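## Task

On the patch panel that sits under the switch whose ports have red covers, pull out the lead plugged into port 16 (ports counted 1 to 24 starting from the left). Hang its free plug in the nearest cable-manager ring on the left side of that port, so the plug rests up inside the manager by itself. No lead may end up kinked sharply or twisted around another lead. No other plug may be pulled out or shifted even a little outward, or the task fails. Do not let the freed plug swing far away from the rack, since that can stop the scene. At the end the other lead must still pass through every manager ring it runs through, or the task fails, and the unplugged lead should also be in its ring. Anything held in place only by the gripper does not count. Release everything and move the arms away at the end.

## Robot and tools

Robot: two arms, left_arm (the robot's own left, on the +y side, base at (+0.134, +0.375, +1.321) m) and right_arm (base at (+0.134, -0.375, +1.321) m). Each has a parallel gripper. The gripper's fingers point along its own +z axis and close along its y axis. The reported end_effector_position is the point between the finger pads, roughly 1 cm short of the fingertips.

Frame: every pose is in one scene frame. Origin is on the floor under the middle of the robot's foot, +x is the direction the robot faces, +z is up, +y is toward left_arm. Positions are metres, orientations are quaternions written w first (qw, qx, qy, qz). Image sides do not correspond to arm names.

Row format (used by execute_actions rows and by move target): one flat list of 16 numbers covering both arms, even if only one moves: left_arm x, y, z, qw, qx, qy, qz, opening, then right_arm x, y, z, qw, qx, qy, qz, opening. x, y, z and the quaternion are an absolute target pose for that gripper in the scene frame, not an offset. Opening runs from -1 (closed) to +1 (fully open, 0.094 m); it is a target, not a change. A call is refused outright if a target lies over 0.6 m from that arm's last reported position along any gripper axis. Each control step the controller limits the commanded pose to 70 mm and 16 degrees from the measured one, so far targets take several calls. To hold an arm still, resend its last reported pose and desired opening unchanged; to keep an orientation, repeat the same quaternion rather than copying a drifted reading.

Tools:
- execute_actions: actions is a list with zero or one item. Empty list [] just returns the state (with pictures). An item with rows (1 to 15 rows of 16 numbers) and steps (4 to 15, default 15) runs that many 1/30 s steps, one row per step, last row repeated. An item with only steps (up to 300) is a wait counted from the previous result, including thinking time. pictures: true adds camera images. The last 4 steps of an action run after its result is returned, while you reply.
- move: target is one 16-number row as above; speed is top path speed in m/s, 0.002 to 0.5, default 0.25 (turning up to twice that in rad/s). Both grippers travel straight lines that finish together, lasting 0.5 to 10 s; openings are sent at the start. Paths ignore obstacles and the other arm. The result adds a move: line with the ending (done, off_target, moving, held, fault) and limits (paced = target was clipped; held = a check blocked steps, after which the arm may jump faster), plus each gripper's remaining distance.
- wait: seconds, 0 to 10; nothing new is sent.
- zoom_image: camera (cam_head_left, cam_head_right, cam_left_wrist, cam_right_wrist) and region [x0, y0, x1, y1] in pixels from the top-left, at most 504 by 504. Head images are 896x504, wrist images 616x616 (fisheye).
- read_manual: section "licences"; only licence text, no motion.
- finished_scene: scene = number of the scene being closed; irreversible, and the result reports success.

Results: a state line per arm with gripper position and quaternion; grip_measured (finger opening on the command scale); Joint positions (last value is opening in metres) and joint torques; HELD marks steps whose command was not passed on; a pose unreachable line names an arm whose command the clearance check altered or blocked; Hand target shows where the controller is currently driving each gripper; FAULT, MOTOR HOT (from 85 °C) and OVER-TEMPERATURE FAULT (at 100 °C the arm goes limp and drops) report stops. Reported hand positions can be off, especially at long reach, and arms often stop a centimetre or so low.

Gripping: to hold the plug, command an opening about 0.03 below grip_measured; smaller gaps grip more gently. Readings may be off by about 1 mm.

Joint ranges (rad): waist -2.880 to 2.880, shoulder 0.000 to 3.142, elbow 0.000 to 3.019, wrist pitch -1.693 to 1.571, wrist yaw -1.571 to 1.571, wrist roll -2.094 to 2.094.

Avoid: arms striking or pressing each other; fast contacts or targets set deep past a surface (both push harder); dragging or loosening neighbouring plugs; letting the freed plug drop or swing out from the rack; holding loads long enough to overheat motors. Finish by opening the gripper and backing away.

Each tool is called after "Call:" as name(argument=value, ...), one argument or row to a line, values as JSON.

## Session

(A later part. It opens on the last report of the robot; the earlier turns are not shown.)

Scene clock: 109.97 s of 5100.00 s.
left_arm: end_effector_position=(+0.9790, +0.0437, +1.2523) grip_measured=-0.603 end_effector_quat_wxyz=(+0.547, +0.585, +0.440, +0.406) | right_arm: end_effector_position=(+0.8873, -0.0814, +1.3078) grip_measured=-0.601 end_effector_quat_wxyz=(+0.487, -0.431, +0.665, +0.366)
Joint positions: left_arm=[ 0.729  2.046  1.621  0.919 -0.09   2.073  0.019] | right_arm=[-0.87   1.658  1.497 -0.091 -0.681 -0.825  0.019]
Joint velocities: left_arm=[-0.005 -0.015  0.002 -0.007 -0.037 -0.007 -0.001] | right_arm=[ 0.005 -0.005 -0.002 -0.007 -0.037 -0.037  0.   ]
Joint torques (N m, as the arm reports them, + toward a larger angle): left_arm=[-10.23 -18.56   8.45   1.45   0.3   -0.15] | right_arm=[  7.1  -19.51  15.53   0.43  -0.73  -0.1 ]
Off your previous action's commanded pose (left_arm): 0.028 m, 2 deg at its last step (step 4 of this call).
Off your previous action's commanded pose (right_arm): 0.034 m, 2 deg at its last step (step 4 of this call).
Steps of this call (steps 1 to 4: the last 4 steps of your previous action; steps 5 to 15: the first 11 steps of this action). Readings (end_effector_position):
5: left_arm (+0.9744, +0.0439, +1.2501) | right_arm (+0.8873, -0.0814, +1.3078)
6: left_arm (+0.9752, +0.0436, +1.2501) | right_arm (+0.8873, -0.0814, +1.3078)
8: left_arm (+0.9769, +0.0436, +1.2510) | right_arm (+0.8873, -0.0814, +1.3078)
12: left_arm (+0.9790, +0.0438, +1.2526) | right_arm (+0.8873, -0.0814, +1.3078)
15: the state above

Call:
execute_actions(
  actions=[
    {"rows":[[0.988,0.057,1.234,0.536,0.585,0.449,0.411,-0.7,0.92,-0.09,1.31,0.5,-0.43,0.66,0.35,-0.6],[0.988,0.057,1.234,0.536,0.585,0.449,0.411,-0.75,0.92,-0.09,1.31,0.5,-0.43,0.66,0.35,-0.6],[0.988,0.057,1.234,0.536,0.585,0.449,0.411,-0.8,0.92,-0.09,1.31,0.5,-0.43,0.66,0.35,-0.6],[0.988,0.057,1.234,0.536,0.585,0.449,0.411,-0.93,0.92,-0.09,1.31,0.5,-0.43,0.66,0.35,-0.6]]},
  ],
  pictures=true,
)

Call:
zoom_image(
  camera="cam_left_wrist",
  region=[265,260,355,350],
)

Call:
execute_actions(
  actions=[
    {"rows":[[1.01,0.057,1.235,0.536,0.585,0.449,0.411,-0.93,0.92,-0.09,1.31,0.5,-0.43,0.66,0.35,-0.6]]},
  ],
)

Call:
move(
  target=[0.95,0.044,1.262,0.536,0.585,0.449,0.411,-0.93,0.92,-0.09,1.31,0.5,-0.43,0.66,0.35,-0.6],
  speed=0.015,
)

Scene clock: 110.57 s of 5100.00 s.
left_arm: end_effector_position=(+0.9790, +0.0439, +1.2523) grip_measured=-0.876 end_effector_quat_wxyz=(+0.547, +0.585, +0.440, +0.406) | right_arm: end_effector_position=(+0.8873, -0.0814, +1.3078) grip_measured=-0.601 end_effector_quat_wxyz=(+0.487, -0.431, +0.665, +0.366)
Joint positions: left_arm=[ 0.729  2.046  1.621  0.919 -0.091  2.073  0.006] | right_arm=[-0.87   1.658  1.497 -0.091 -0.681 -0.825  0.019]
Joint velocities: left_arm=[ 0.005 -0.015 -0.017  0.027  0.066 -0.007 -0.001] | right_arm=[ 0.005 -0.015 -0.027 -0.002 -0.037  0.037  0.   ]
Joint torques (N m, as the arm reports them, + toward a larger angle): left_arm=[-10.55 -18.53   7.57   1.71   0.25  -0.14] | right_arm=[  7.41 -18.96  15.53   0.38  -0.76  -0.12]
Off your previous action's commanded pose (left_arm): 0.026 m, 2 deg at its last step (step 4 of this call).
Off your previous action's commanded pose (right_arm): 0.034 m, 2 deg at its last step (step 4 of this call).
Steps of this call (steps 1 to 4: the last 4 steps of your previous action; steps 5 to 7: nothing new was sent; steps 8 to 18: the first 11 steps of this action). Readings (end_effector_position):
8: left_arm (+0.9790, +0.0438, +1.2522) | right_arm (+0.8873, -0.0814, +1.3078)
9: left_arm (+0.9790, +0.0439, +1.2522) | right_arm (+0.8873, -0.0814, +1.3078)
11: left_arm (+0.9790, +0.0438, +1.2524) | right_arm (+0.8873, -0.0814, +1.3078)
15: left_arm (+0.9790, +0.0439, +1.2523) | right_arm (+0.8873, -0.0814, +1.3078)
18: the state above
camera_calibration (this result's frames):
cam_left_wrist: T_world_to_cam=[[-0.0605761, 0.0100718, -0.998113, 1.31054], [-0.329647, 0.943642, 0.0295287, 0.249006], [0.942159, 0.330814, -0.0538421, -0.742377], [0, 0, 0, 1]] pos_world=[0.860909, -0.00258347, 1.26075]
cam_right_wrist: T_world_to_cam=[[0.926224, -0.370474, -0.0696944, -0.758731], [-0.327109, -0.697962, -0.637063, 1.0724], [0.187371, 0.612861, -0.767655, 1.01177], [0, 0, 0, 1]] pos_world=[0.86397, -0.152672, 1.407]

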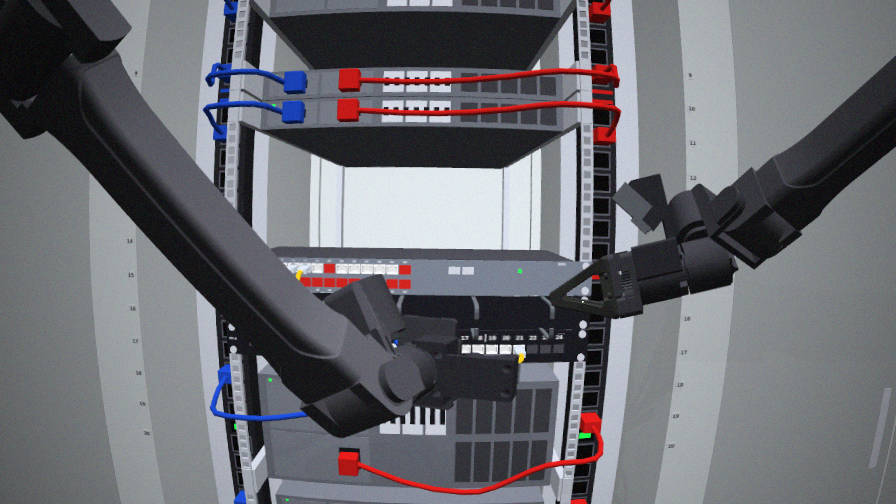

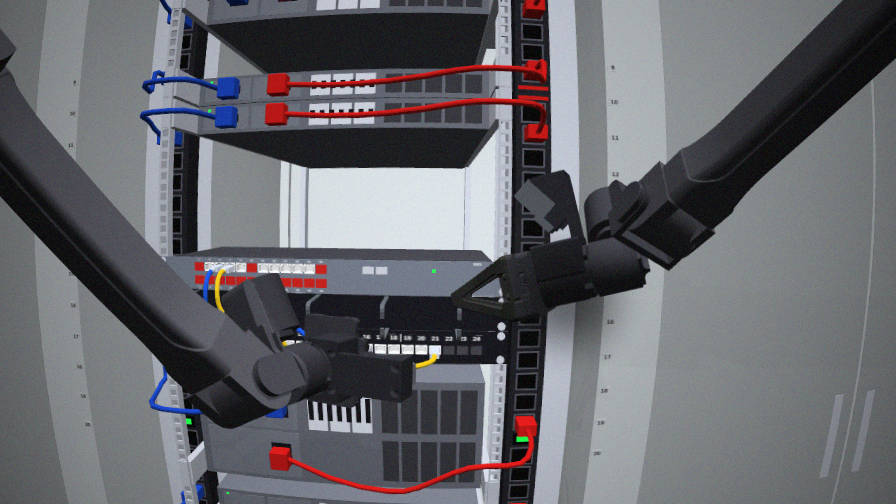

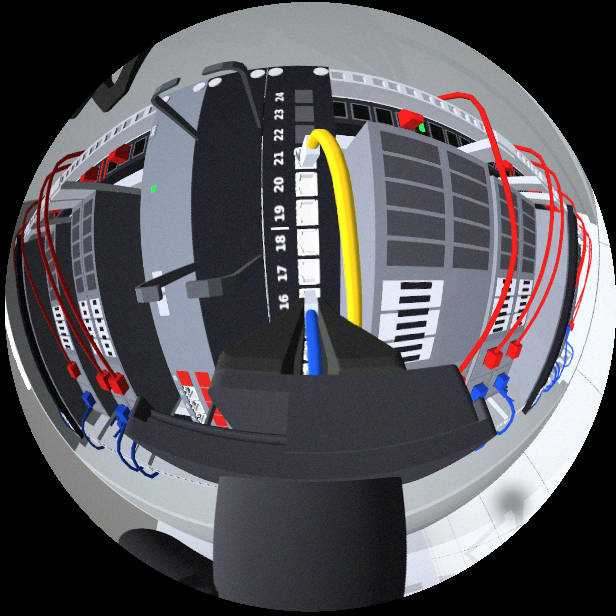

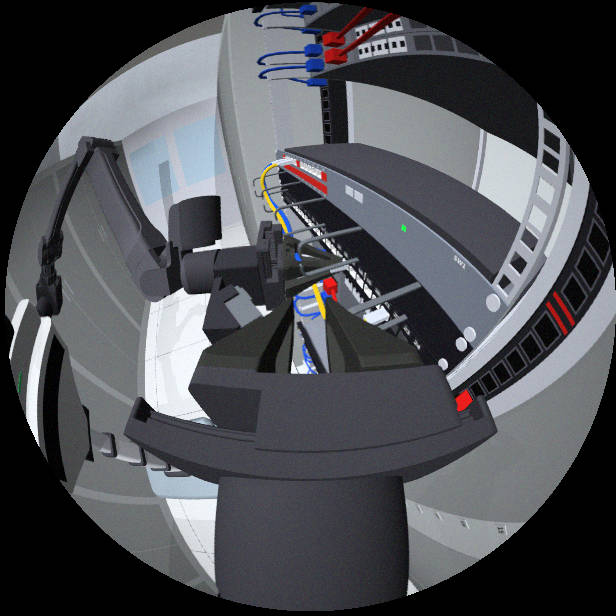

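Region (265, 260, 355, 350) of cam_left_wrist's 616x616 image, scaled by 5.600, with more detail than that image has.

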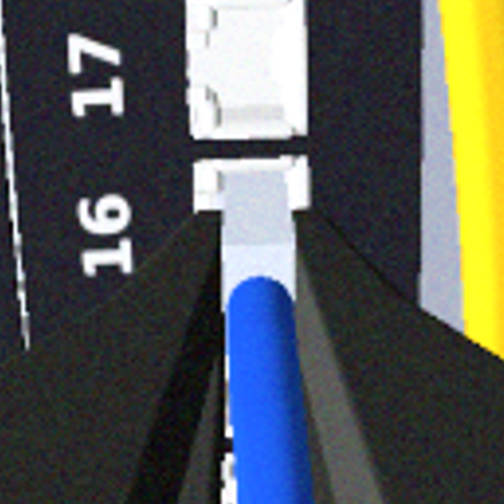

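Scene clock: 111.07 s of 5100.00 s.
left_arm: end_effector_position=(+0.9796, +0.0437, +1.2520) grip_measured=-0.876 end_effector_quat_wxyz=(+0.546, +0.586, +0.440, +0.406) | right_arm: end_effector_position=(+0.8873, -0.0814, +1.3078) grip_measured=-0.601 end_effector_quat_wxyz=(+0.487, -0.431, +0.665, +0.366)
Joint positions: left_arm=[ 0.73   2.046  1.623  0.914 -0.09   2.073  0.006] | right_arm=[-0.87   1.658  1.497 -0.091 -0.681 -0.825  0.019]
Joint velocities: left_arm=[-0.005 -0.005 -0.002 -0.017 -0.066  0.081 -0.   ] | right_arm=[-0.015 -0.015  0.007  0.007  0.007  0.007  0.   ]
Joint torques (N m, as the arm reports them, + toward a larger angle): left_arm=[-10.03 -17.72  11.96   0.26   0.52  -0.18] | right_arm=[  7.32 -19.44  15.53   0.35  -0.75  -0.13]
Off your previous action's commanded pose (left_arm): 0.024 m, 2 deg at its last step (step 4 of this call).
Off your previous action's commanded pose (right_arm): 0.034 m, 2 deg at its last step (step 4 of this call).
Steps of this call (steps 1 to 4: the last 4 steps of your previous action; steps 5 to 15: the first 11 steps of this action). Readings (end_effector_position):
5: left_arm (+0.9797, +0.0439, +1.2524) | right_arm (+0.8873, -0.0814, +1.3078)
6: left_arm (+0.9796, +0.0437, +1.2520) | right_arm (+0.8873, -0.0814, +1.3078)
8: left_arm (+0.9796, +0.0437, +1.2520) | right_arm (+0.8873, -0.0814, +1.3078)
12: left_arm (+0.9796, +0.0437, +1.2520) | right_arm (+0.8873, -0.0814, +1.3078)
15: the state above

Scene clock: 113.77 s of 5100.00 s.
left_arm: end_effector_position=(+0.9770, +0.0437, +1.2516) grip_measured=-0.876 end_effector_quat_wxyz=(+0.538, +0.584, +0.449, +0.409) | right_arm: end_effector_position=(+0.8874, -0.0813, +1.3077) grip_measured=-0.601 end_effector_quat_wxyz=(+0.487, -0.431, +0.665, +0.366)
Joint positions: left_arm=[ 0.723  2.045  1.616  0.92  -0.122  2.075  0.006] | right_arm=[-0.87   1.659  1.497 -0.091 -0.681 -0.825  0.019]
Joint velocities: left_arm=[-0.005 -0.005 -0.002 -0.012 -0.037 -0.066 -0.   ] | right_arm=[-0.024  0.005  0.002 -0.007  0.022  0.051  0.   ]
Joint torques (N m, as the arm reports them, + toward a larger angle): left_arm=[-14.21 -22.91  -0.82   3.62  -0.35   0.04] | right_arm=[  7.27 -19.25  15.34   0.29  -0.74  -0.12]
Hand target (left_arm): +0.953, +0.043, +1.261; +0.536, +0.585, +0.449, +0.411
Hand target (right_arm): +0.918, -0.092, +1.310; +0.502, -0.431, +0.663, +0.351
Off your previous action's commanded pose (left_arm): 0.037 m, 2 deg at its last step (step 4 of this call).
Off your previous action's commanded pose (right_arm): 0.034 m, 2 deg at its last step (step 4 of this call).
Off the commanded pose (left_arm): 0.029 m, 0 deg.
Off the commanded pose (right_arm): 0.034 m, 2 deg.
joint sent to its limit (left arm) — the command would take joint 6 (wrist roll) past its upper limit, so that joint was sent only as far as its limit.
Kept back: nothing.
move: off_target (left_arm, right_arm)
camera_calibration (this result's frames):
cam_left_wrist: T_world_to_cam=[[-0.0742792, 0.0138556, -0.997141, 1.32169], [-0.348355, 0.936553, 0.0389634, 0.25527], [0.934415, 0.350253, -0.0647397, -0.720137], [0, 0, 0, 1]] pos_world=[0.860006, -0.00515654, 1.26135]
cam_right_wrist: T_world_to_cam=[[0.926224, -0.370474, -0.0696944, -0.758792], [-0.327109, -0.697962, -0.637063, 1.07241], [0.187371, 0.612861, -0.767655, 1.01164], [0, 0, 0, 1]] pos_world=[0.864054, -0.152606, 1.4069]

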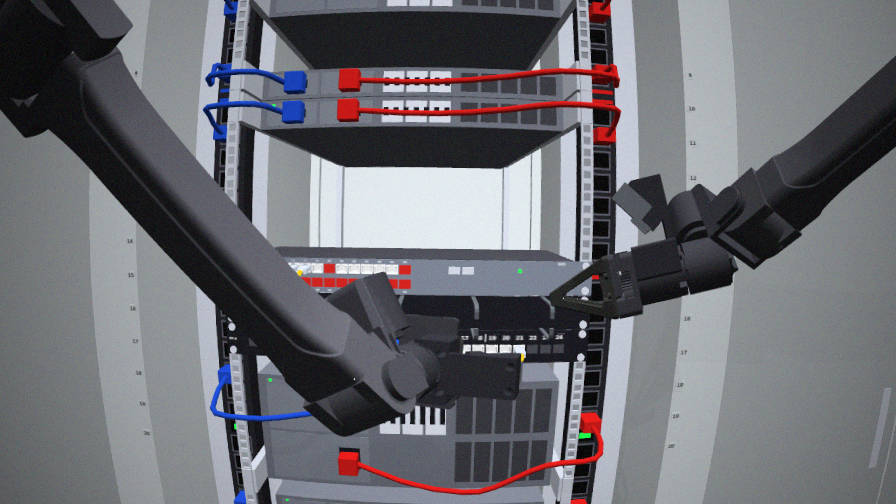

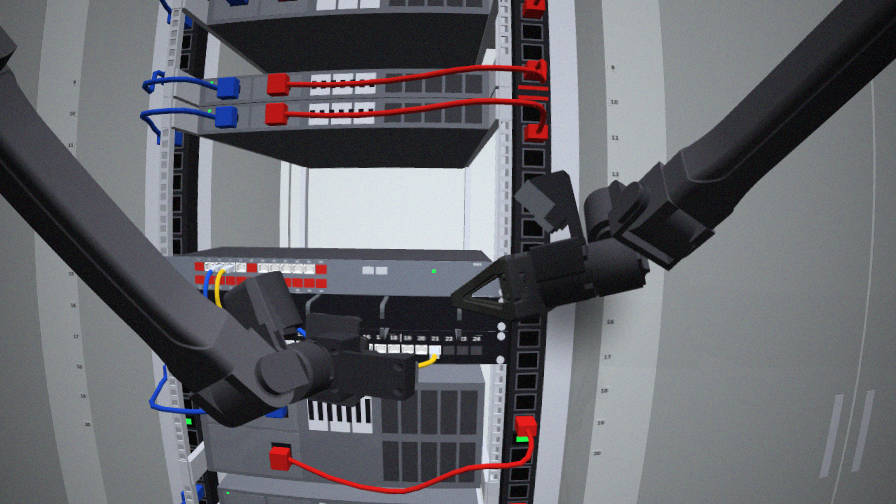

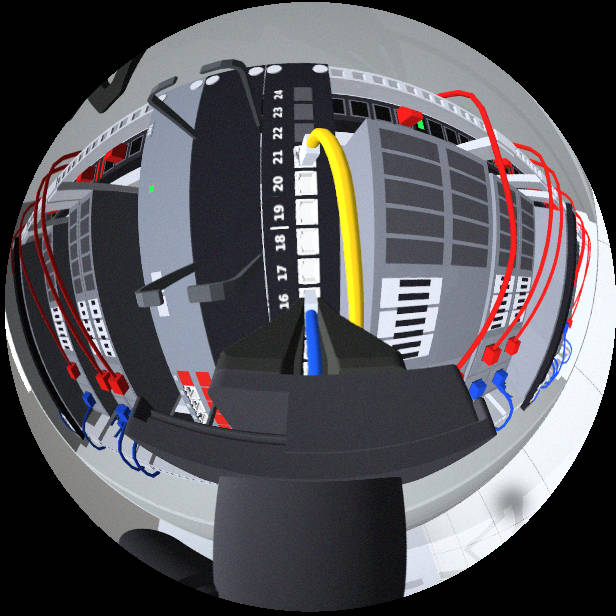

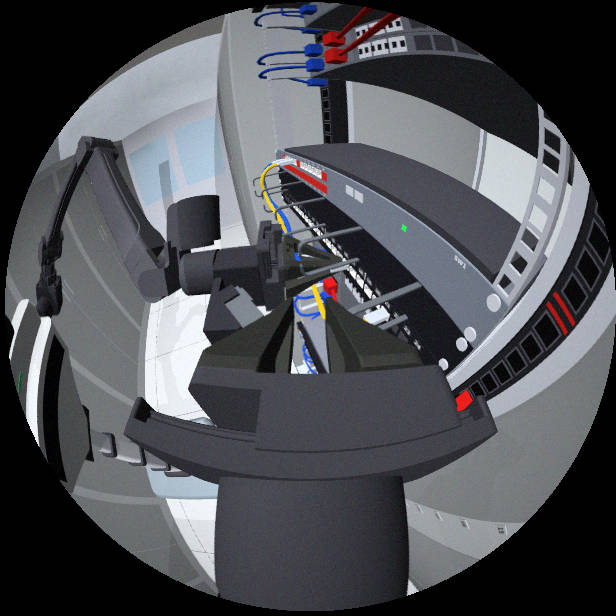

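Call:
execute_actions(
  actions=[
    {"rows":[[0.925,0.04,1.265,0.536,0.585,0.449,0.411,-0.95,0.92,-0.09,1.31,0.5,-0.43,0.66,0.35,-0.6]]},
  ],
)

Call:
execute_actions(
  actions=[
    {"rows":[[0.925,0.04,1.235,0.536,0.585,0.449,0.411,-0.95,0.92,-0.09,1.31,0.5,-0.43,0.66,0.35,-0.6]]},
  ],
)

Scene clock: 114.30 s of 5100.00 s.
left_arm: end_effector_position=(+0.9760, +0.0436, +1.2515) grip_measured=-0.875 end_effector_quat_wxyz=(+0.535, +0.584, +0.452, +0.410) | right_arm: end_effector_position=(+0.8874, -0.0813, +1.3077) grip_measured=-0.601 end_effector_quat_wxyz=(+0.487, -0.431, +0.665, +0.366)
Joint positions: left_arm=[ 0.72   2.045  1.614  0.923 -0.132  2.076  0.006] | right_arm=[-0.87   1.659  1.497 -0.091 -0.681 -0.825  0.019]
Joint velocities: left_arm=[-0.005  0.015 -0.012 -0.012 -0.007 -0.066  0.   ] | right_arm=[-0.005  0.005  0.007 -0.017 -0.066  0.007 -0.   ]
Joint torques (N m, as the arm reports them, + toward a larger angle): left_arm=[-15.55 -23.65  -4.57   4.87  -0.48   0.03] | right_arm=[  6.79 -18.98  15.5    0.32  -0.75  -0.13]
joint sent to its limit (left arm) — the command would take joint 6 (wrist roll) past its upper limit, so that joint was sent only as far as its limit.
Steps of this call (steps 1 to 5: nothing new was sent; steps 6 to 16: the first 11 steps of this action). Readings (end_effector_position):
6: left_arm (+0.9761, +0.0435, +1.2514) | right_arm (+0.8874, -0.0813, +1.3077)
7: left_arm (+0.9760, +0.0436, +1.2515) | right_arm (+0.8874, -0.0813, +1.3077)
9: left_arm (+0.9760, +0.0436, +1.2515) | right_arm (+0.8874, -0.0813, +1.3077)
13: left_arm (+0.9760, +0.0436, +1.2515) | right_arm (+0.8874, -0.0813, +1.3077)
16: the state above

Scene clock: 114.80 s of 5100.00 s.
left_arm: end_effector_position=(+0.9758, +0.0430, +1.2522) grip_measured=-0.875 end_effector_quat_wxyz=(+0.538, +0.583, +0.450, +0.411) | right_arm: end_effector_position=(+0.8874, -0.0813, +1.3077) grip_measured=-0.601 end_effector_quat_wxyz=(+0.487, -0.431, +0.665, +0.366)
Joint positions: left_arm=[ 0.72   2.046  1.614  0.927 -0.127  2.076  0.006] | right_arm=[-0.87   1.659  1.497 -0.091 -0.681 -0.825  0.019]
Joint velocities: left_arm=[-0.005 -0.005  0.002 -0.007  0.022 -0.095 -0.001] | right_arm=[-0.015 -0.005  0.002 -0.002 -0.051  0.037 -0.   ]
Joint torques (N m, as the arm reports them, + toward a larger angle): left_arm=[-13.76 -19.94  -2.9    5.62   0.     0.01] | right_arm=[  7.62 -19.64  15.44   0.37  -0.73  -0.1 ]
Off your previous action's commanded pose (left_arm): 0.053 m, 0 deg at its last step (step 4 of this call).
Off your previous action's commanded pose (right_arm): 0.034 m, 2 deg at its last step (step 4 of this call).
Steps of this call (steps 1 to 4: the last 4 steps of your previous action; steps 5 to 15: the first 11 steps of this action). Readings (end_effector_position):
5: left_arm (+0.9760, +0.0434, +1.2520) | right_arm (+0.8874, -0.0813, +1.3077)
6: left_arm (+0.9759, +0.0431, +1.2523) | right_arm (+0.8874, -0.0813, +1.3077)
8: left_arm (+0.9758, +0.0430, +1.2522) | right_arm (+0.8874, -0.0813, +1.3077)
12: left_arm (+0.9758, +0.0430, +1.2522) | right_arm (+0.8874, -0.0813, +1.3077)
15: the state above

Call:
execute_actions(
  actions=[
    {"rows":[[0.925,0.01,1.245,0.521,0.615,0.45,0.385,-0.95,0.92,-0.09,1.31,0.5,-0.43,0.66,0.35,-0.6]]},
  ],
)

Call:
execute_actions(
  actions=[
    {"rows":[[0.925,0.0,1.245,0.505,0.645,0.45,0.36,-0.95,0.92,-0.09,1.31,0.5,-0.43,0.66,0.35,-0.6]]},
  ],
)

Scene clock: 115.37 s of 5100.00 s.
left_arm: end_effector_position=(+0.9756, +0.0426, +1.2507) grip_measured=-0.872 end_effector_quat_wxyz=(+0.525, +0.588, +0.459, +0.409) | right_arm: end_effector_position=(+0.8874, -0.0813, +1.3077) grip_measured=-0.601 end_effector_quat_wxyz=(+0.487, -0.431, +0.665, +0.366)
Joint positions: left_arm=[ 0.713  2.041  1.614  0.905 -0.16   2.079  0.006] | right_arm=[-0.87   1.659  1.497 -0.091 -0.681 -0.825  0.019]
Joint velocities: left_arm=[-0.005 -0.005  0.007 -0.007  0.051  0.066 -0.   ] | right_arm=[-0.015 -0.015 -0.012 -0.012 -0.051  0.007 -0.   ]
Joint torques (N m, as the arm reports them, + toward a larger angle): left_arm=[-16.78 -21.25  -1.42   2.37  -0.18   0.  ] | right_arm=[  7.06 -19.2   15.47   0.38  -0.73  -0.12]
Off your previous action's commanded pose (left_arm): 0.054 m, 0 deg at its last step (step 4 of this call).
Off your previous action's commanded pose (right_arm): 0.034 m, 2 deg at its last step (step 4 of this call).
joint sent to its limit (left arm) — the command would take joint 6 (wrist roll) past its upper limit, so that joint was sent only as far as its limit.
Steps of this call (steps 1 to 4: the last 4 steps of your previous action; steps 5 to 6: nothing new was sent; steps 7 to 17: the first 11 steps of this action). Readings (end_effector_position):
7: left_arm (+0.9756, +0.0428, +1.2504) | right_arm (+0.8874, -0.0813, +1.3077)
8: left_arm (+0.9756, +0.0426, +1.2508) | right_arm (+0.8874, -0.0813, +1.3077)
10: left_arm (+0.9756, +0.0426, +1.2507) | right_arm (+0.8874, -0.0813, +1.3077)
14: left_arm (+0.9756, +0.0426, +1.2507) | right_arm (+0.8874, -0.0813, +1.3077)
17: the state above

Scene clock: 115.87 s of 5100.00 s.
left_arm: end_effector_position=(+0.9761, +0.0425, +1.2513) grip_measured=-0.856 end_effector_quat_wxyz=(+0.508, +0.609, +0.464, +0.393) | right_arm: end_effector_position=(+0.8874, -0.0813, +1.3077) grip_measured=-0.601 end_effector_quat_wxyz=(+0.487, -0.431, +0.665, +0.366)
Joint positions: left_arm=[ 0.709  2.011  1.606  0.822 -0.181  2.081  0.007] | right_arm=[-0.87   1.659  1.497 -0.091 -0.681 -0.825  0.019]
Joint velocities: left_arm=[-0.005 -0.005 -0.002 -0.002  0.007 -0.007 -0.001] | right_arm=[-0.015  0.005 -0.002  0.007 -0.022  0.007 -0.001]
Joint torques (N m, as the arm reports them, + toward a larger angle): left_arm=[-17.37 -20.95  -0.43   1.25   0.05  -0.01] | right_arm=[  7.56 -19.02  15.44   0.36  -0.7   -0.12]
Off your previous action's commanded pose (left_arm): 0.060 m, 4 deg at its last step (step 4 of this call).
Off your previous action's commanded pose (right_arm): 0.034 m, 2 deg at its last step (step 4 of this call).
joint sent to its limit (left arm) — the command would take joint 6 (wrist roll) past its upper limit, so that joint was sent only as far as its limit.
Steps of this call (steps 1 to 4: the last 4 steps of your previous action; steps 5 to 15: the first 11 steps of this action). Readings (end_effector_position):
5: left_arm (+0.9758, +0.0421, +1.2508) | right_arm (+0.8874, -0.0813, +1.3077)
6: left_arm (+0.9760, +0.0423, +1.2513) | right_arm (+0.8874, -0.0813, +1.3077)
8: left_arm (+0.9760, +0.0423, +1.2512) | right_arm (+0.8874, -0.0813, +1.3077)
12: left_arm (+0.9761, +0.0425, +1.2513) | right_arm (+0.8874, -0.0813, +1.3077)
15: the state above

Call:
execute_actions(
  actions=[
    {"rows":[[1.0,0.045,1.245,0.505,0.615,0.464,0.39,-0.95,0.95,-0.1,1.29,0.5,-0.5,0.62,0.35,-0.6]]},
  ],
)

Call:
execute_actions(
  actions=[
    {"rows":[[0.93,0.015,1.245,0.49,0.645,0.464,0.365,-0.95,0.95,-0.1,1.29,0.5,-0.5,0.62,0.35,-0.6]]},
  ],
  pictures=true,
)

Scene clock: 116.43 s of 5100.00 s.
left_arm: end_effector_position=(+0.9789, +0.0428, +1.2525) grip_measured=-0.855 end_effector_quat_wxyz=(+0.510, +0.610, +0.462, +0.393) | right_arm: end_effector_position=(+0.8934, -0.0530, +1.2840) grip_measured=-0.601 end_effector_quat_wxyz=(+0.470, -0.493, +0.615, +0.395)
Joint positions: left_arm=[ 0.711  2.011  1.614  0.814 -0.173  2.081  0.007] | right_arm=[-0.867  1.784  1.678 -0.301 -0.775 -1.013  0.019]
Joint velocities: left_arm=[-0.015 -0.005  0.007  0.017 -0.037  0.066  0.001] | right_arm=[-0.044  0.249  0.462 -0.291  0.022 -0.212 -0.   ]
Joint torques (N m, as the arm reports them, + toward a larger angle): left_arm=[-11.39 -18.45  11.01  -0.12   0.82  -0.1 ] | right_arm=[  4.48 -25.84  14.19   0.42  -0.71  -0.1 ]
Off your previous action's commanded pose (left_arm): 0.067 m, 6 deg at its last step (step 4 of this call).
Off your previous action's commanded pose (right_arm): 0.034 m, 2 deg at its last step (step 4 of this call).
Steps of this call (steps 1 to 4: the last 4 steps of your previous action; steps 5 to 6: nothing new was sent; steps 7 to 17: the first 11 steps of this action). Readings (end_effector_position):
7: left_arm (+0.9791, +0.0435, +1.2529) | right_arm (+0.8837, -0.0792, +1.3097)
8: left_arm (+0.9789, +0.0428, +1.2525) | right_arm (+0.8779, -0.0750, +1.3123)
10: left_arm (+0.9789, +0.0428, +1.2525) | right_arm (+0.8720, -0.0658, +1.3074)
14: left_arm (+0.9789, +0.0428, +1.2525) | right_arm (+0.8875, -0.0580, +1.2893)
17: the state above

Scene clock: 116.93 s of 5100.00 s.
left_arm: end_effector_position=(+0.9756, +0.0427, +1.2509) grip_measured=-0.850 end_effector_quat_wxyz=(+0.499, +0.614, +0.469, +0.391) | right_arm: end_effector_position=(+0.8991, -0.0541, +1.2816) grip_measured=-0.601 end_effector_quat_wxyz=(+0.469, -0.502, +0.611, +0.393)
Joint positions: left_arm=[ 0.705  2.004  1.604  0.801 -0.201  2.084  0.007] | right_arm=[-0.872  1.8    1.714 -0.339 -0.779 -1.043  0.019]
Joint velocities: left_arm=[-0.005 -0.005 -0.007 -0.002  0.007  0.007  0.001] | right_arm=[ 0.005  0.005 -0.007  0.002 -0.139 -0.051  0.001]
Joint torques (N m, as the arm reports them, + toward a larger angle): left_arm=[-16.37 -21.56  -0.68   1.42  -0.53  -0.03] | right_arm=[  5.07 -24.45  14.87   0.66  -0.62  -0.18]
Off your previous action's commanded pose (left_arm): 0.023 m, 1 deg at its last step (step 4 of this call).
Off your previous action's commanded pose (right_arm): 0.070 m, 6 deg at its last step (step 4 of this call).
joint sent to its limit (left arm) — the command would take joint 6 (wrist roll) past its upper limit, so that joint was sent only as far as its limit.
Steps of this call (steps 1 to 4: the last 4 steps of your previous action; steps 5 to 15: the first 11 steps of this action). Readings (end_effector_position):
5: left_arm (+0.9761, +0.0432, +1.2517) | right_arm (+0.8991, -0.0541, +1.2815)
6: left_arm (+0.9755, +0.0427, +1.2507) | right_arm (+0.8992, -0.0541, +1.2815)
8: left_arm (+0.9756, +0.0428, +1.2511) | right_arm (+0.8991, -0.0541, +1.2815)
12: left_arm (+0.9756, +0.0427, +1.2509) | right_arm (+0.8991, -0.0541, +1.2816)
15: the state above
camera_calibration (this result's frames):
cam_left_wrist: T_world_to_cam=[[-0.175555, 0.0573362, -0.982799, 1.39997], [-0.348739, 0.929945, 0.116547, 0.159343], [0.920631, 0.3632, -0.143261, -0.607337], [0, 0, 0, 1]] pos_world=[0.860474, -0.0078641, 1.27031]
cam_right_wrist: T_world_to_cam=[[0.979977, -0.198768, -0.011706, -0.874676], [-0.159398, -0.747926, -0.644359, 0.934458], [0.119322, 0.633323, -0.764634, 1.03114], [0, 0, 0, 1]] pos_world=[0.883074, -0.127999, 1.38034]

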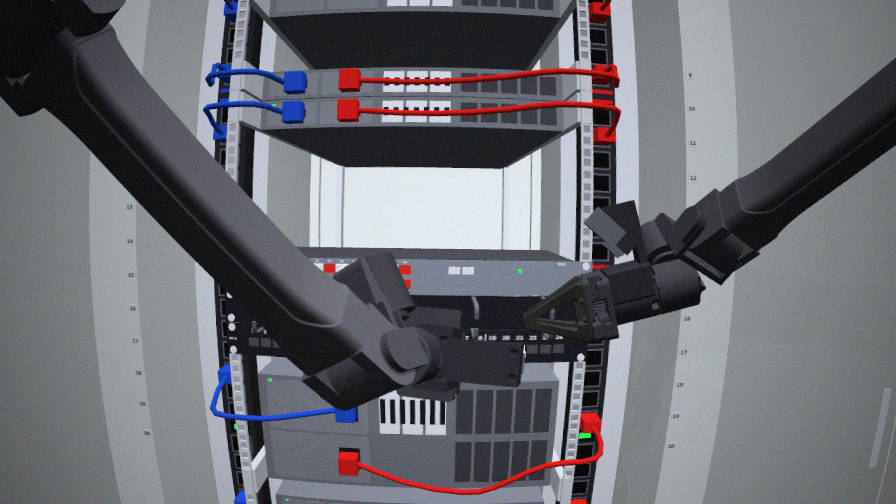

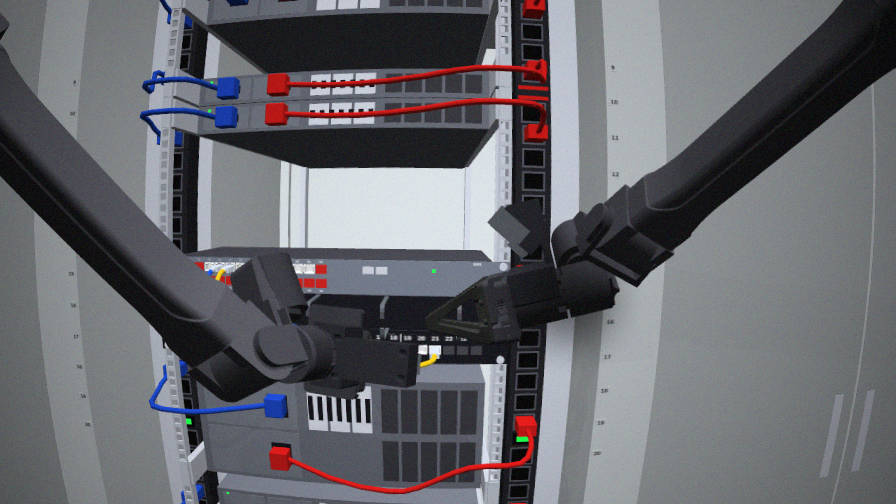

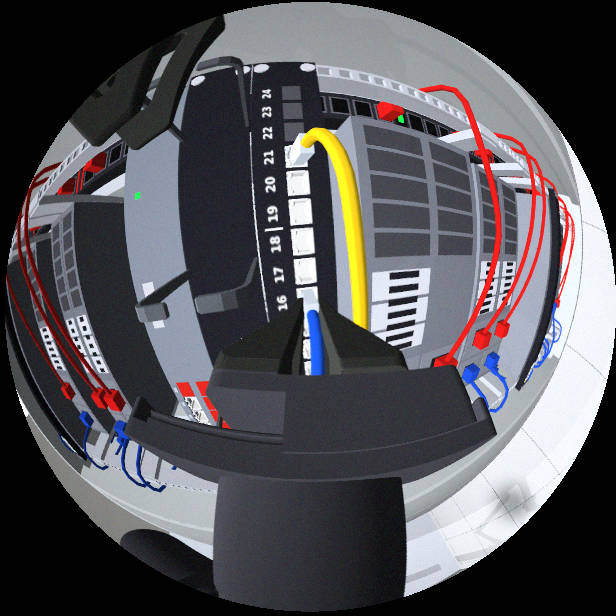

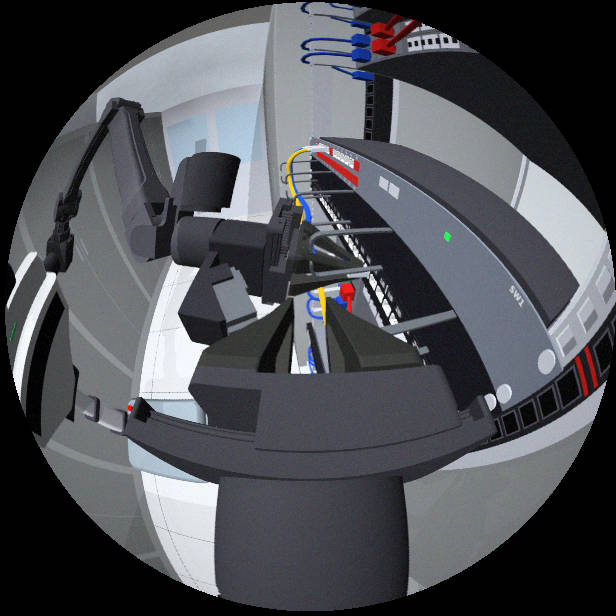

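Call:
move(
  target=[0.975,0.043,1.25,0.536,0.585,0.449,0.411,-0.95,0.86,-0.08,1.40,0.5,-0.43,0.66,0.35,-0.6],
  speed=0.1,
)

Call:
zoom_image(
  camera="cam_left_wrist",
  region=[280,270,340,330],
)

Call:
zoom_image(
  camera="cam_head_left",
  region=[400,300,500,370],
)

Scene clock: 118.87 s of 5100.00 s.
left_arm: end_effector_position=(+0.9778, +0.0436, +1.2536) grip_measured=-0.859 end_effector_quat_wxyz=(+0.530, +0.595, +0.449, +0.404) | right_arm: end_effector_position=(+0.8632, -0.0798, +1.3946) grip_measured=-0.601 end_effector_quat_wxyz=(+0.496, -0.438, +0.663, +0.350)
Joint positions: left_arm=[ 0.72   2.03   1.612  0.883 -0.129  2.084  0.007] | right_arm=[-0.781  1.483  1.413 -0.151 -0.577 -0.823  0.019]
Joint velocities: left_arm=[-0.005 -0.015  0.002 -0.012 -0.051  0.081  0.   ] | right_arm=[-0.005 -0.005  0.002 -0.002 -0.037 -0.007  0.   ]
Joint torques (N m, as the arm reports them, + toward a larger angle): left_arm=[-12.57 -18.83   5.91   3.26   0.62  -0.11] | right_arm=[  9.19 -21.45   7.34   1.82  -0.33   0.08]
Hand target (left_arm): +0.975, +0.043, +1.250; +0.536, +0.586, +0.449, +0.410
Hand target (right_arm): +0.861, -0.079, +1.400; +0.501, -0.434, +0.662, +0.350
Off your previous action's commanded pose (left_arm): 0.054 m, 5 deg at its last step (step 4 of this call).
Off your previous action's commanded pose (right_arm): 0.069 m, 6 deg at its last step (step 4 of this call).
Off the commanded pose (left_arm): 0.005 m, 2 deg.
Off the commanded pose (right_arm): 0.006 m, 1 deg.
Kept back: nothing.
move: done
camera_calibration (this result's frames):
cam_left_wrist: T_world_to_cam=[[-0.0953042, 0.0307259, -0.994974, 1.34088], [-0.338983, 0.938783, 0.0614604, 0.218142], [0.935953, 0.343137, -0.0790544, -0.703931], [0, 0, 0, 1]] pos_world=[0.860585, -0.00444284, 1.26508]
cam_right_wrist: T_world_to_cam=[[0.923479, -0.382299, -0.032153, -0.780687], [-0.314314, -0.705866, -0.634791, 1.10612], [0.219984, 0.596322, -0.772015, 1.05853], [0, 0, 0, 1]] pos_world=[0.835758, -0.148906, 1.49425]

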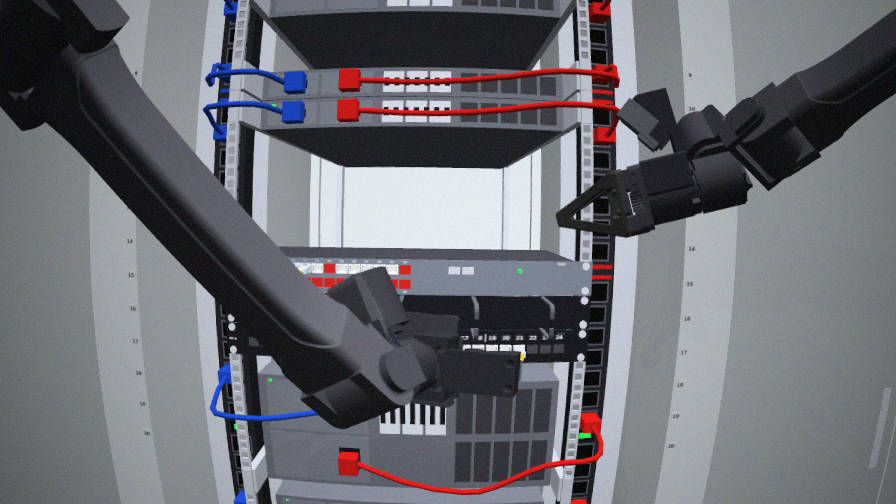

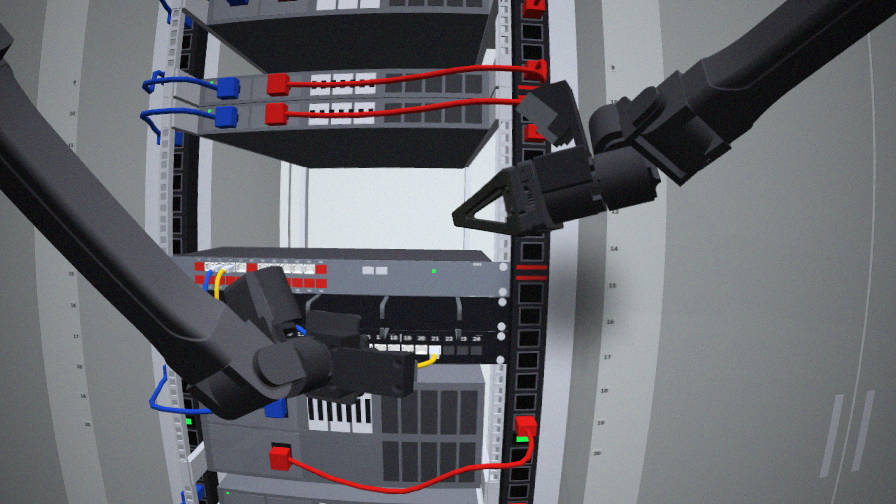

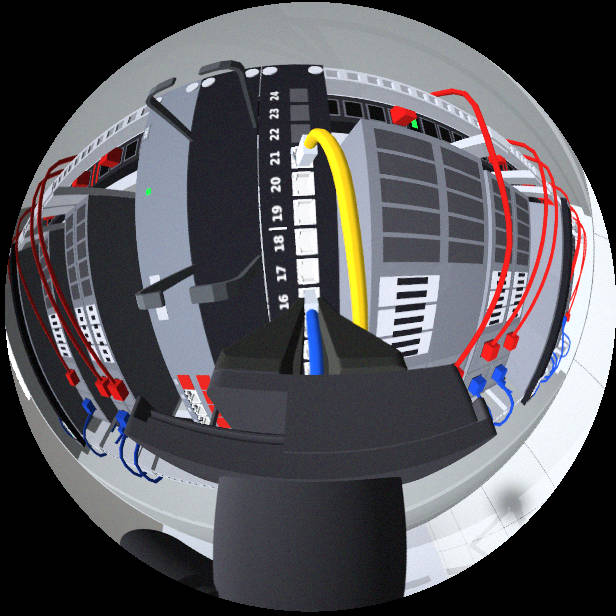

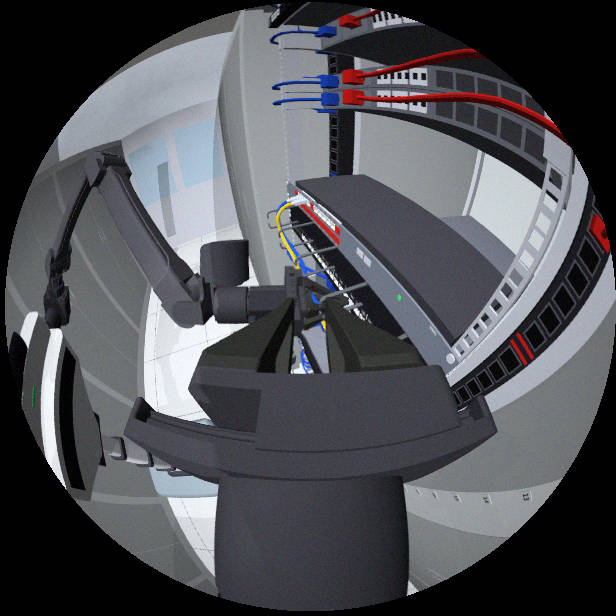

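Region (280, 270, 340, 330) of cam_left_wrist's 616x616 image, scaled by 8.400, with more detail than that image has.

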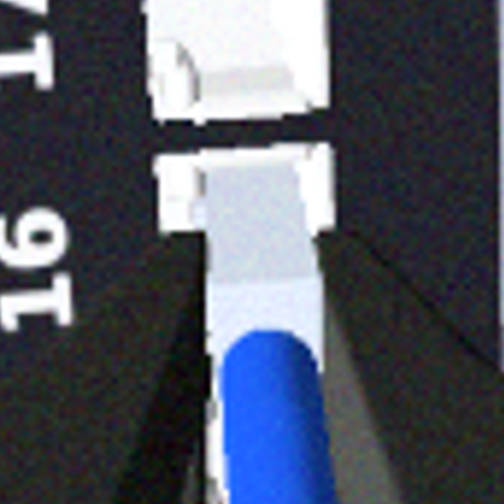

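Region (400, 300, 500, 370) of cam_head_left's 896x504 image, scaled by 5.040, with more detail than that image has; it fills the top 353 rows of this view, and the rest is white.

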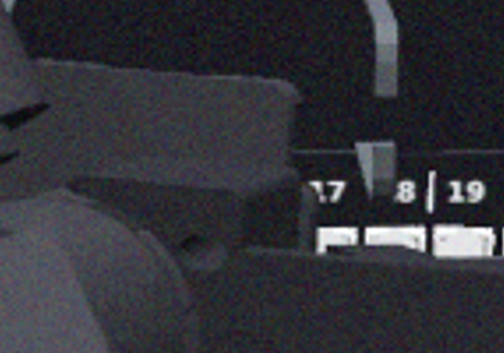

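Call:
move(
  target=[0.895,0.035,1.245,0.521,0.615,0.45,0.385,-0.95,0.86,-0.08,1.40,0.5,-0.43,0.66,0.35,-0.6],
  speed=0.03,
)

Scene clock: 124.87 s of 5100.00 s.
left_arm: end_effector_position=(+0.9696, +0.0467, +1.2510) grip_measured=-0.878 end_effector_quat_wxyz=(+0.526, +0.595, +0.452, +0.405) | right_arm: end_effector_position=(+0.8604, -0.0790, +1.3917) grip_measured=-0.601 end_effector_quat_wxyz=(+0.494, -0.436, +0.665, +0.352)
Joint positions: left_arm=[ 0.719  2.02   1.58   0.905 -0.141  2.085  0.006] | right_arm=[-0.781  1.483  1.403 -0.144 -0.577 -0.817  0.019]
Joint velocities: left_arm=[-0.005 -0.005  0.002  0.007 -0.022  0.022  0.   ] | right_arm=[-0.015  0.005  0.012 -0.002  0.022  0.037 -0.001]
Joint torques (N m, as the arm reports them, + toward a larger angle): left_arm=[-15.53 -22.75  -6.52   4.16  -0.32  -0.04] | right_arm=[  8.6  -21.41   7.44   1.88  -0.46   0.06]
Hand target (left_arm): +0.912, +0.031, +1.241; +0.523, +0.614, +0.452, +0.382
Hand target (right_arm): +0.860, -0.080, +1.400; +0.502, -0.432, +0.662, +0.351
Off the commanded pose (left_arm): 0.076 m, 3 deg; position clipped at the last step of the last action.
Off the commanded pose (right_arm): 0.008 m, 1 deg.
joint sent to its limit (left arm) — the command would take joint 6 (wrist roll) past its upper limit, so that joint was sent only as far as its limit.
Kept back: nothing.
move: off_target (left_arm); limits=paced
camera_calibration (this result's frames):
cam_left_wrist: T_world_to_cam=[[-0.101371, 0.0335466, -0.994283, 1.3423], [-0.346553, 0.935642, 0.0669006, 0.213238], [0.932537, 0.351354, -0.0832215, -0.689374], [0, 0, 0, 1]] pos_world=[0.852835, -0.00232962, 1.26299]
cam_right_wrist: T_world_to_cam=[[0.923063, -0.382579, -0.0398541, -0.76687], [-0.319478, -0.704837, -0.633355, 1.10646], [0.214218, 0.597359, -0.772835, 1.06267], [0, 0, 0, 1]] pos_world=[0.833714, -0.148314, 1.49149]

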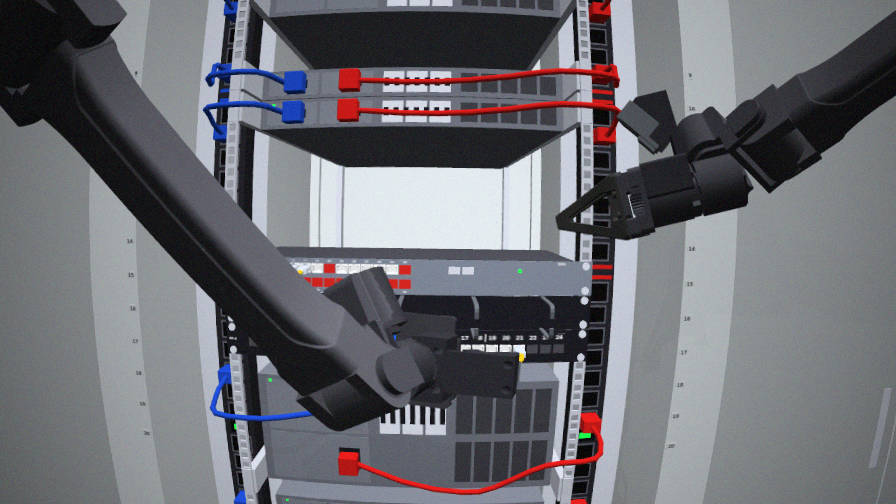

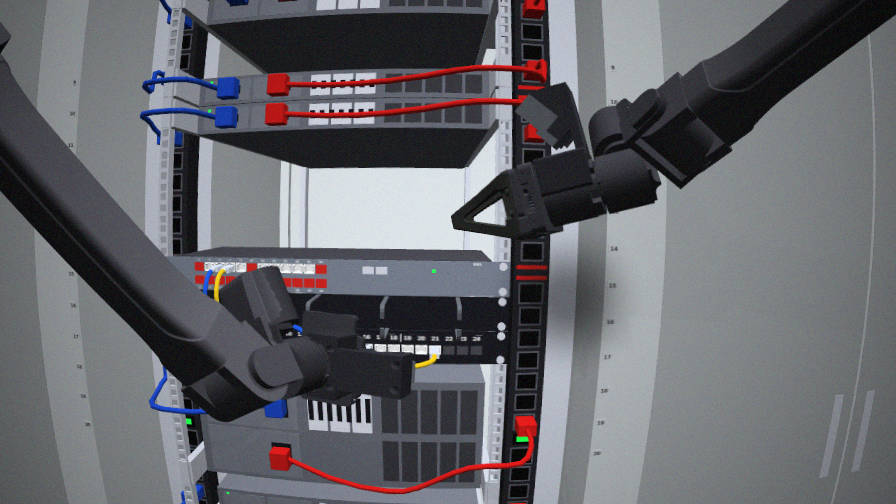

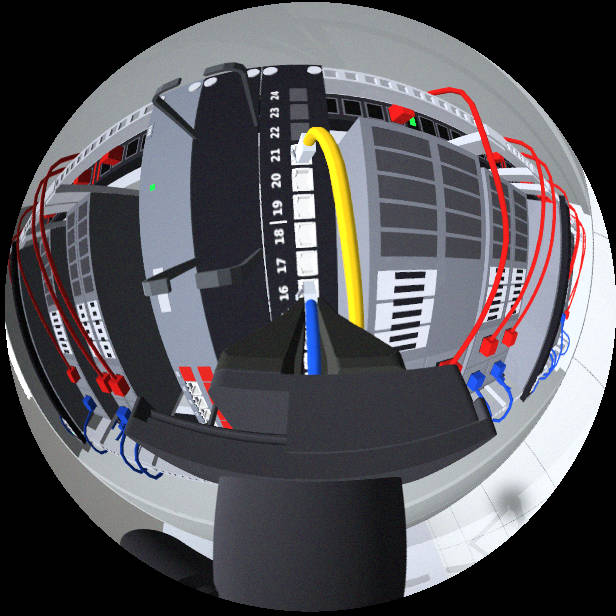

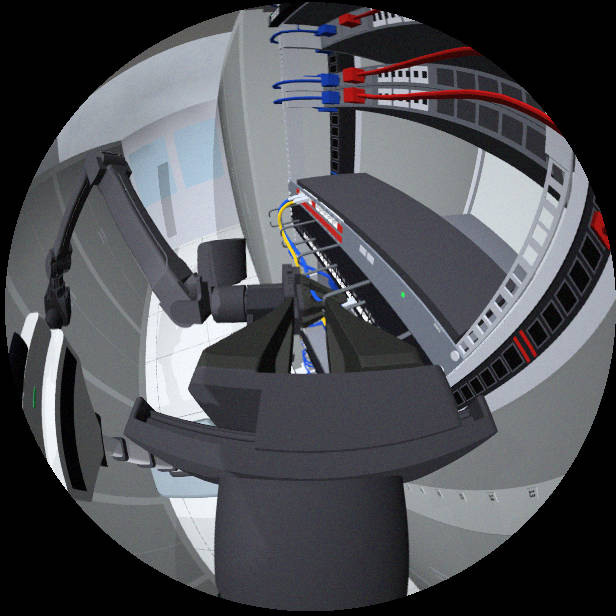

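Call:
execute_actions(
  actions=[
    {"rows":[[0.97,0.046,1.25,0.526,0.595,0.452,0.405,-0.95,0.86,-0.08,1.40,0.5,-0.43,0.66,0.35,-0.6]],"steps":8},
  ],
)

Call:
zoom_image(
  camera="cam_left_wrist",
  region=[280,260,340,320],
)

Scene clock: 125.17 s of 5100.00 s.
left_arm: end_effector_position=(+0.9723, +0.0469, +1.2532) grip_measured=-0.878 end_effector_quat_wxyz=(+0.527, +0.594, +0.452, +0.406) | right_arm: end_effector_position=(+0.8604, -0.0790, +1.3917) grip_measured=-0.601 end_effector_quat_wxyz=(+0.494, -0.436, +0.665, +0.352)
Joint positions: left_arm=[ 0.719  2.02   1.588  0.9   -0.14   2.085  0.006] | right_arm=[-0.781  1.483  1.403 -0.144 -0.577 -0.817  0.019]
Joint velocities: left_arm=[ 0.005  0.005 -0.007  0.012 -0.037  0.007  0.002] | right_arm=[ 0.005  0.005 -0.012  0.007 -0.022  0.037 -0.001]
Joint torques (N m, as the arm reports them, + toward a larger angle): left_arm=[-12.66 -19.76   5.48   1.94   0.46  -0.08] | right_arm=[  9.19 -21.32   7.27   1.88  -0.45   0.1 ]
Steps of this call (steps 1 to 5: nothing new was sent; steps 6 to 9: the first 4 steps of this action). Readings (end_effector_position):
6: left_arm (+0.9723, +0.0469, +1.2534) | right_arm (+0.8604, -0.0790, +1.3917)
7: left_arm (+0.9723, +0.0469, +1.2532) | right_arm (+0.8604, -0.0790, +1.3917)
9: the state above

Region (280, 260, 340, 320) of cam_left_wrist's 616x616 image, scaled by 8.400, with more detail than that image has.

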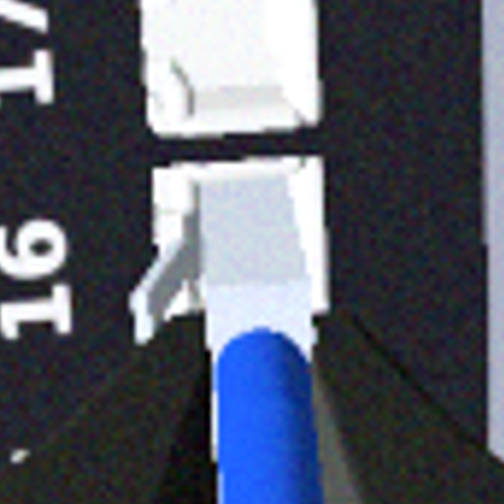

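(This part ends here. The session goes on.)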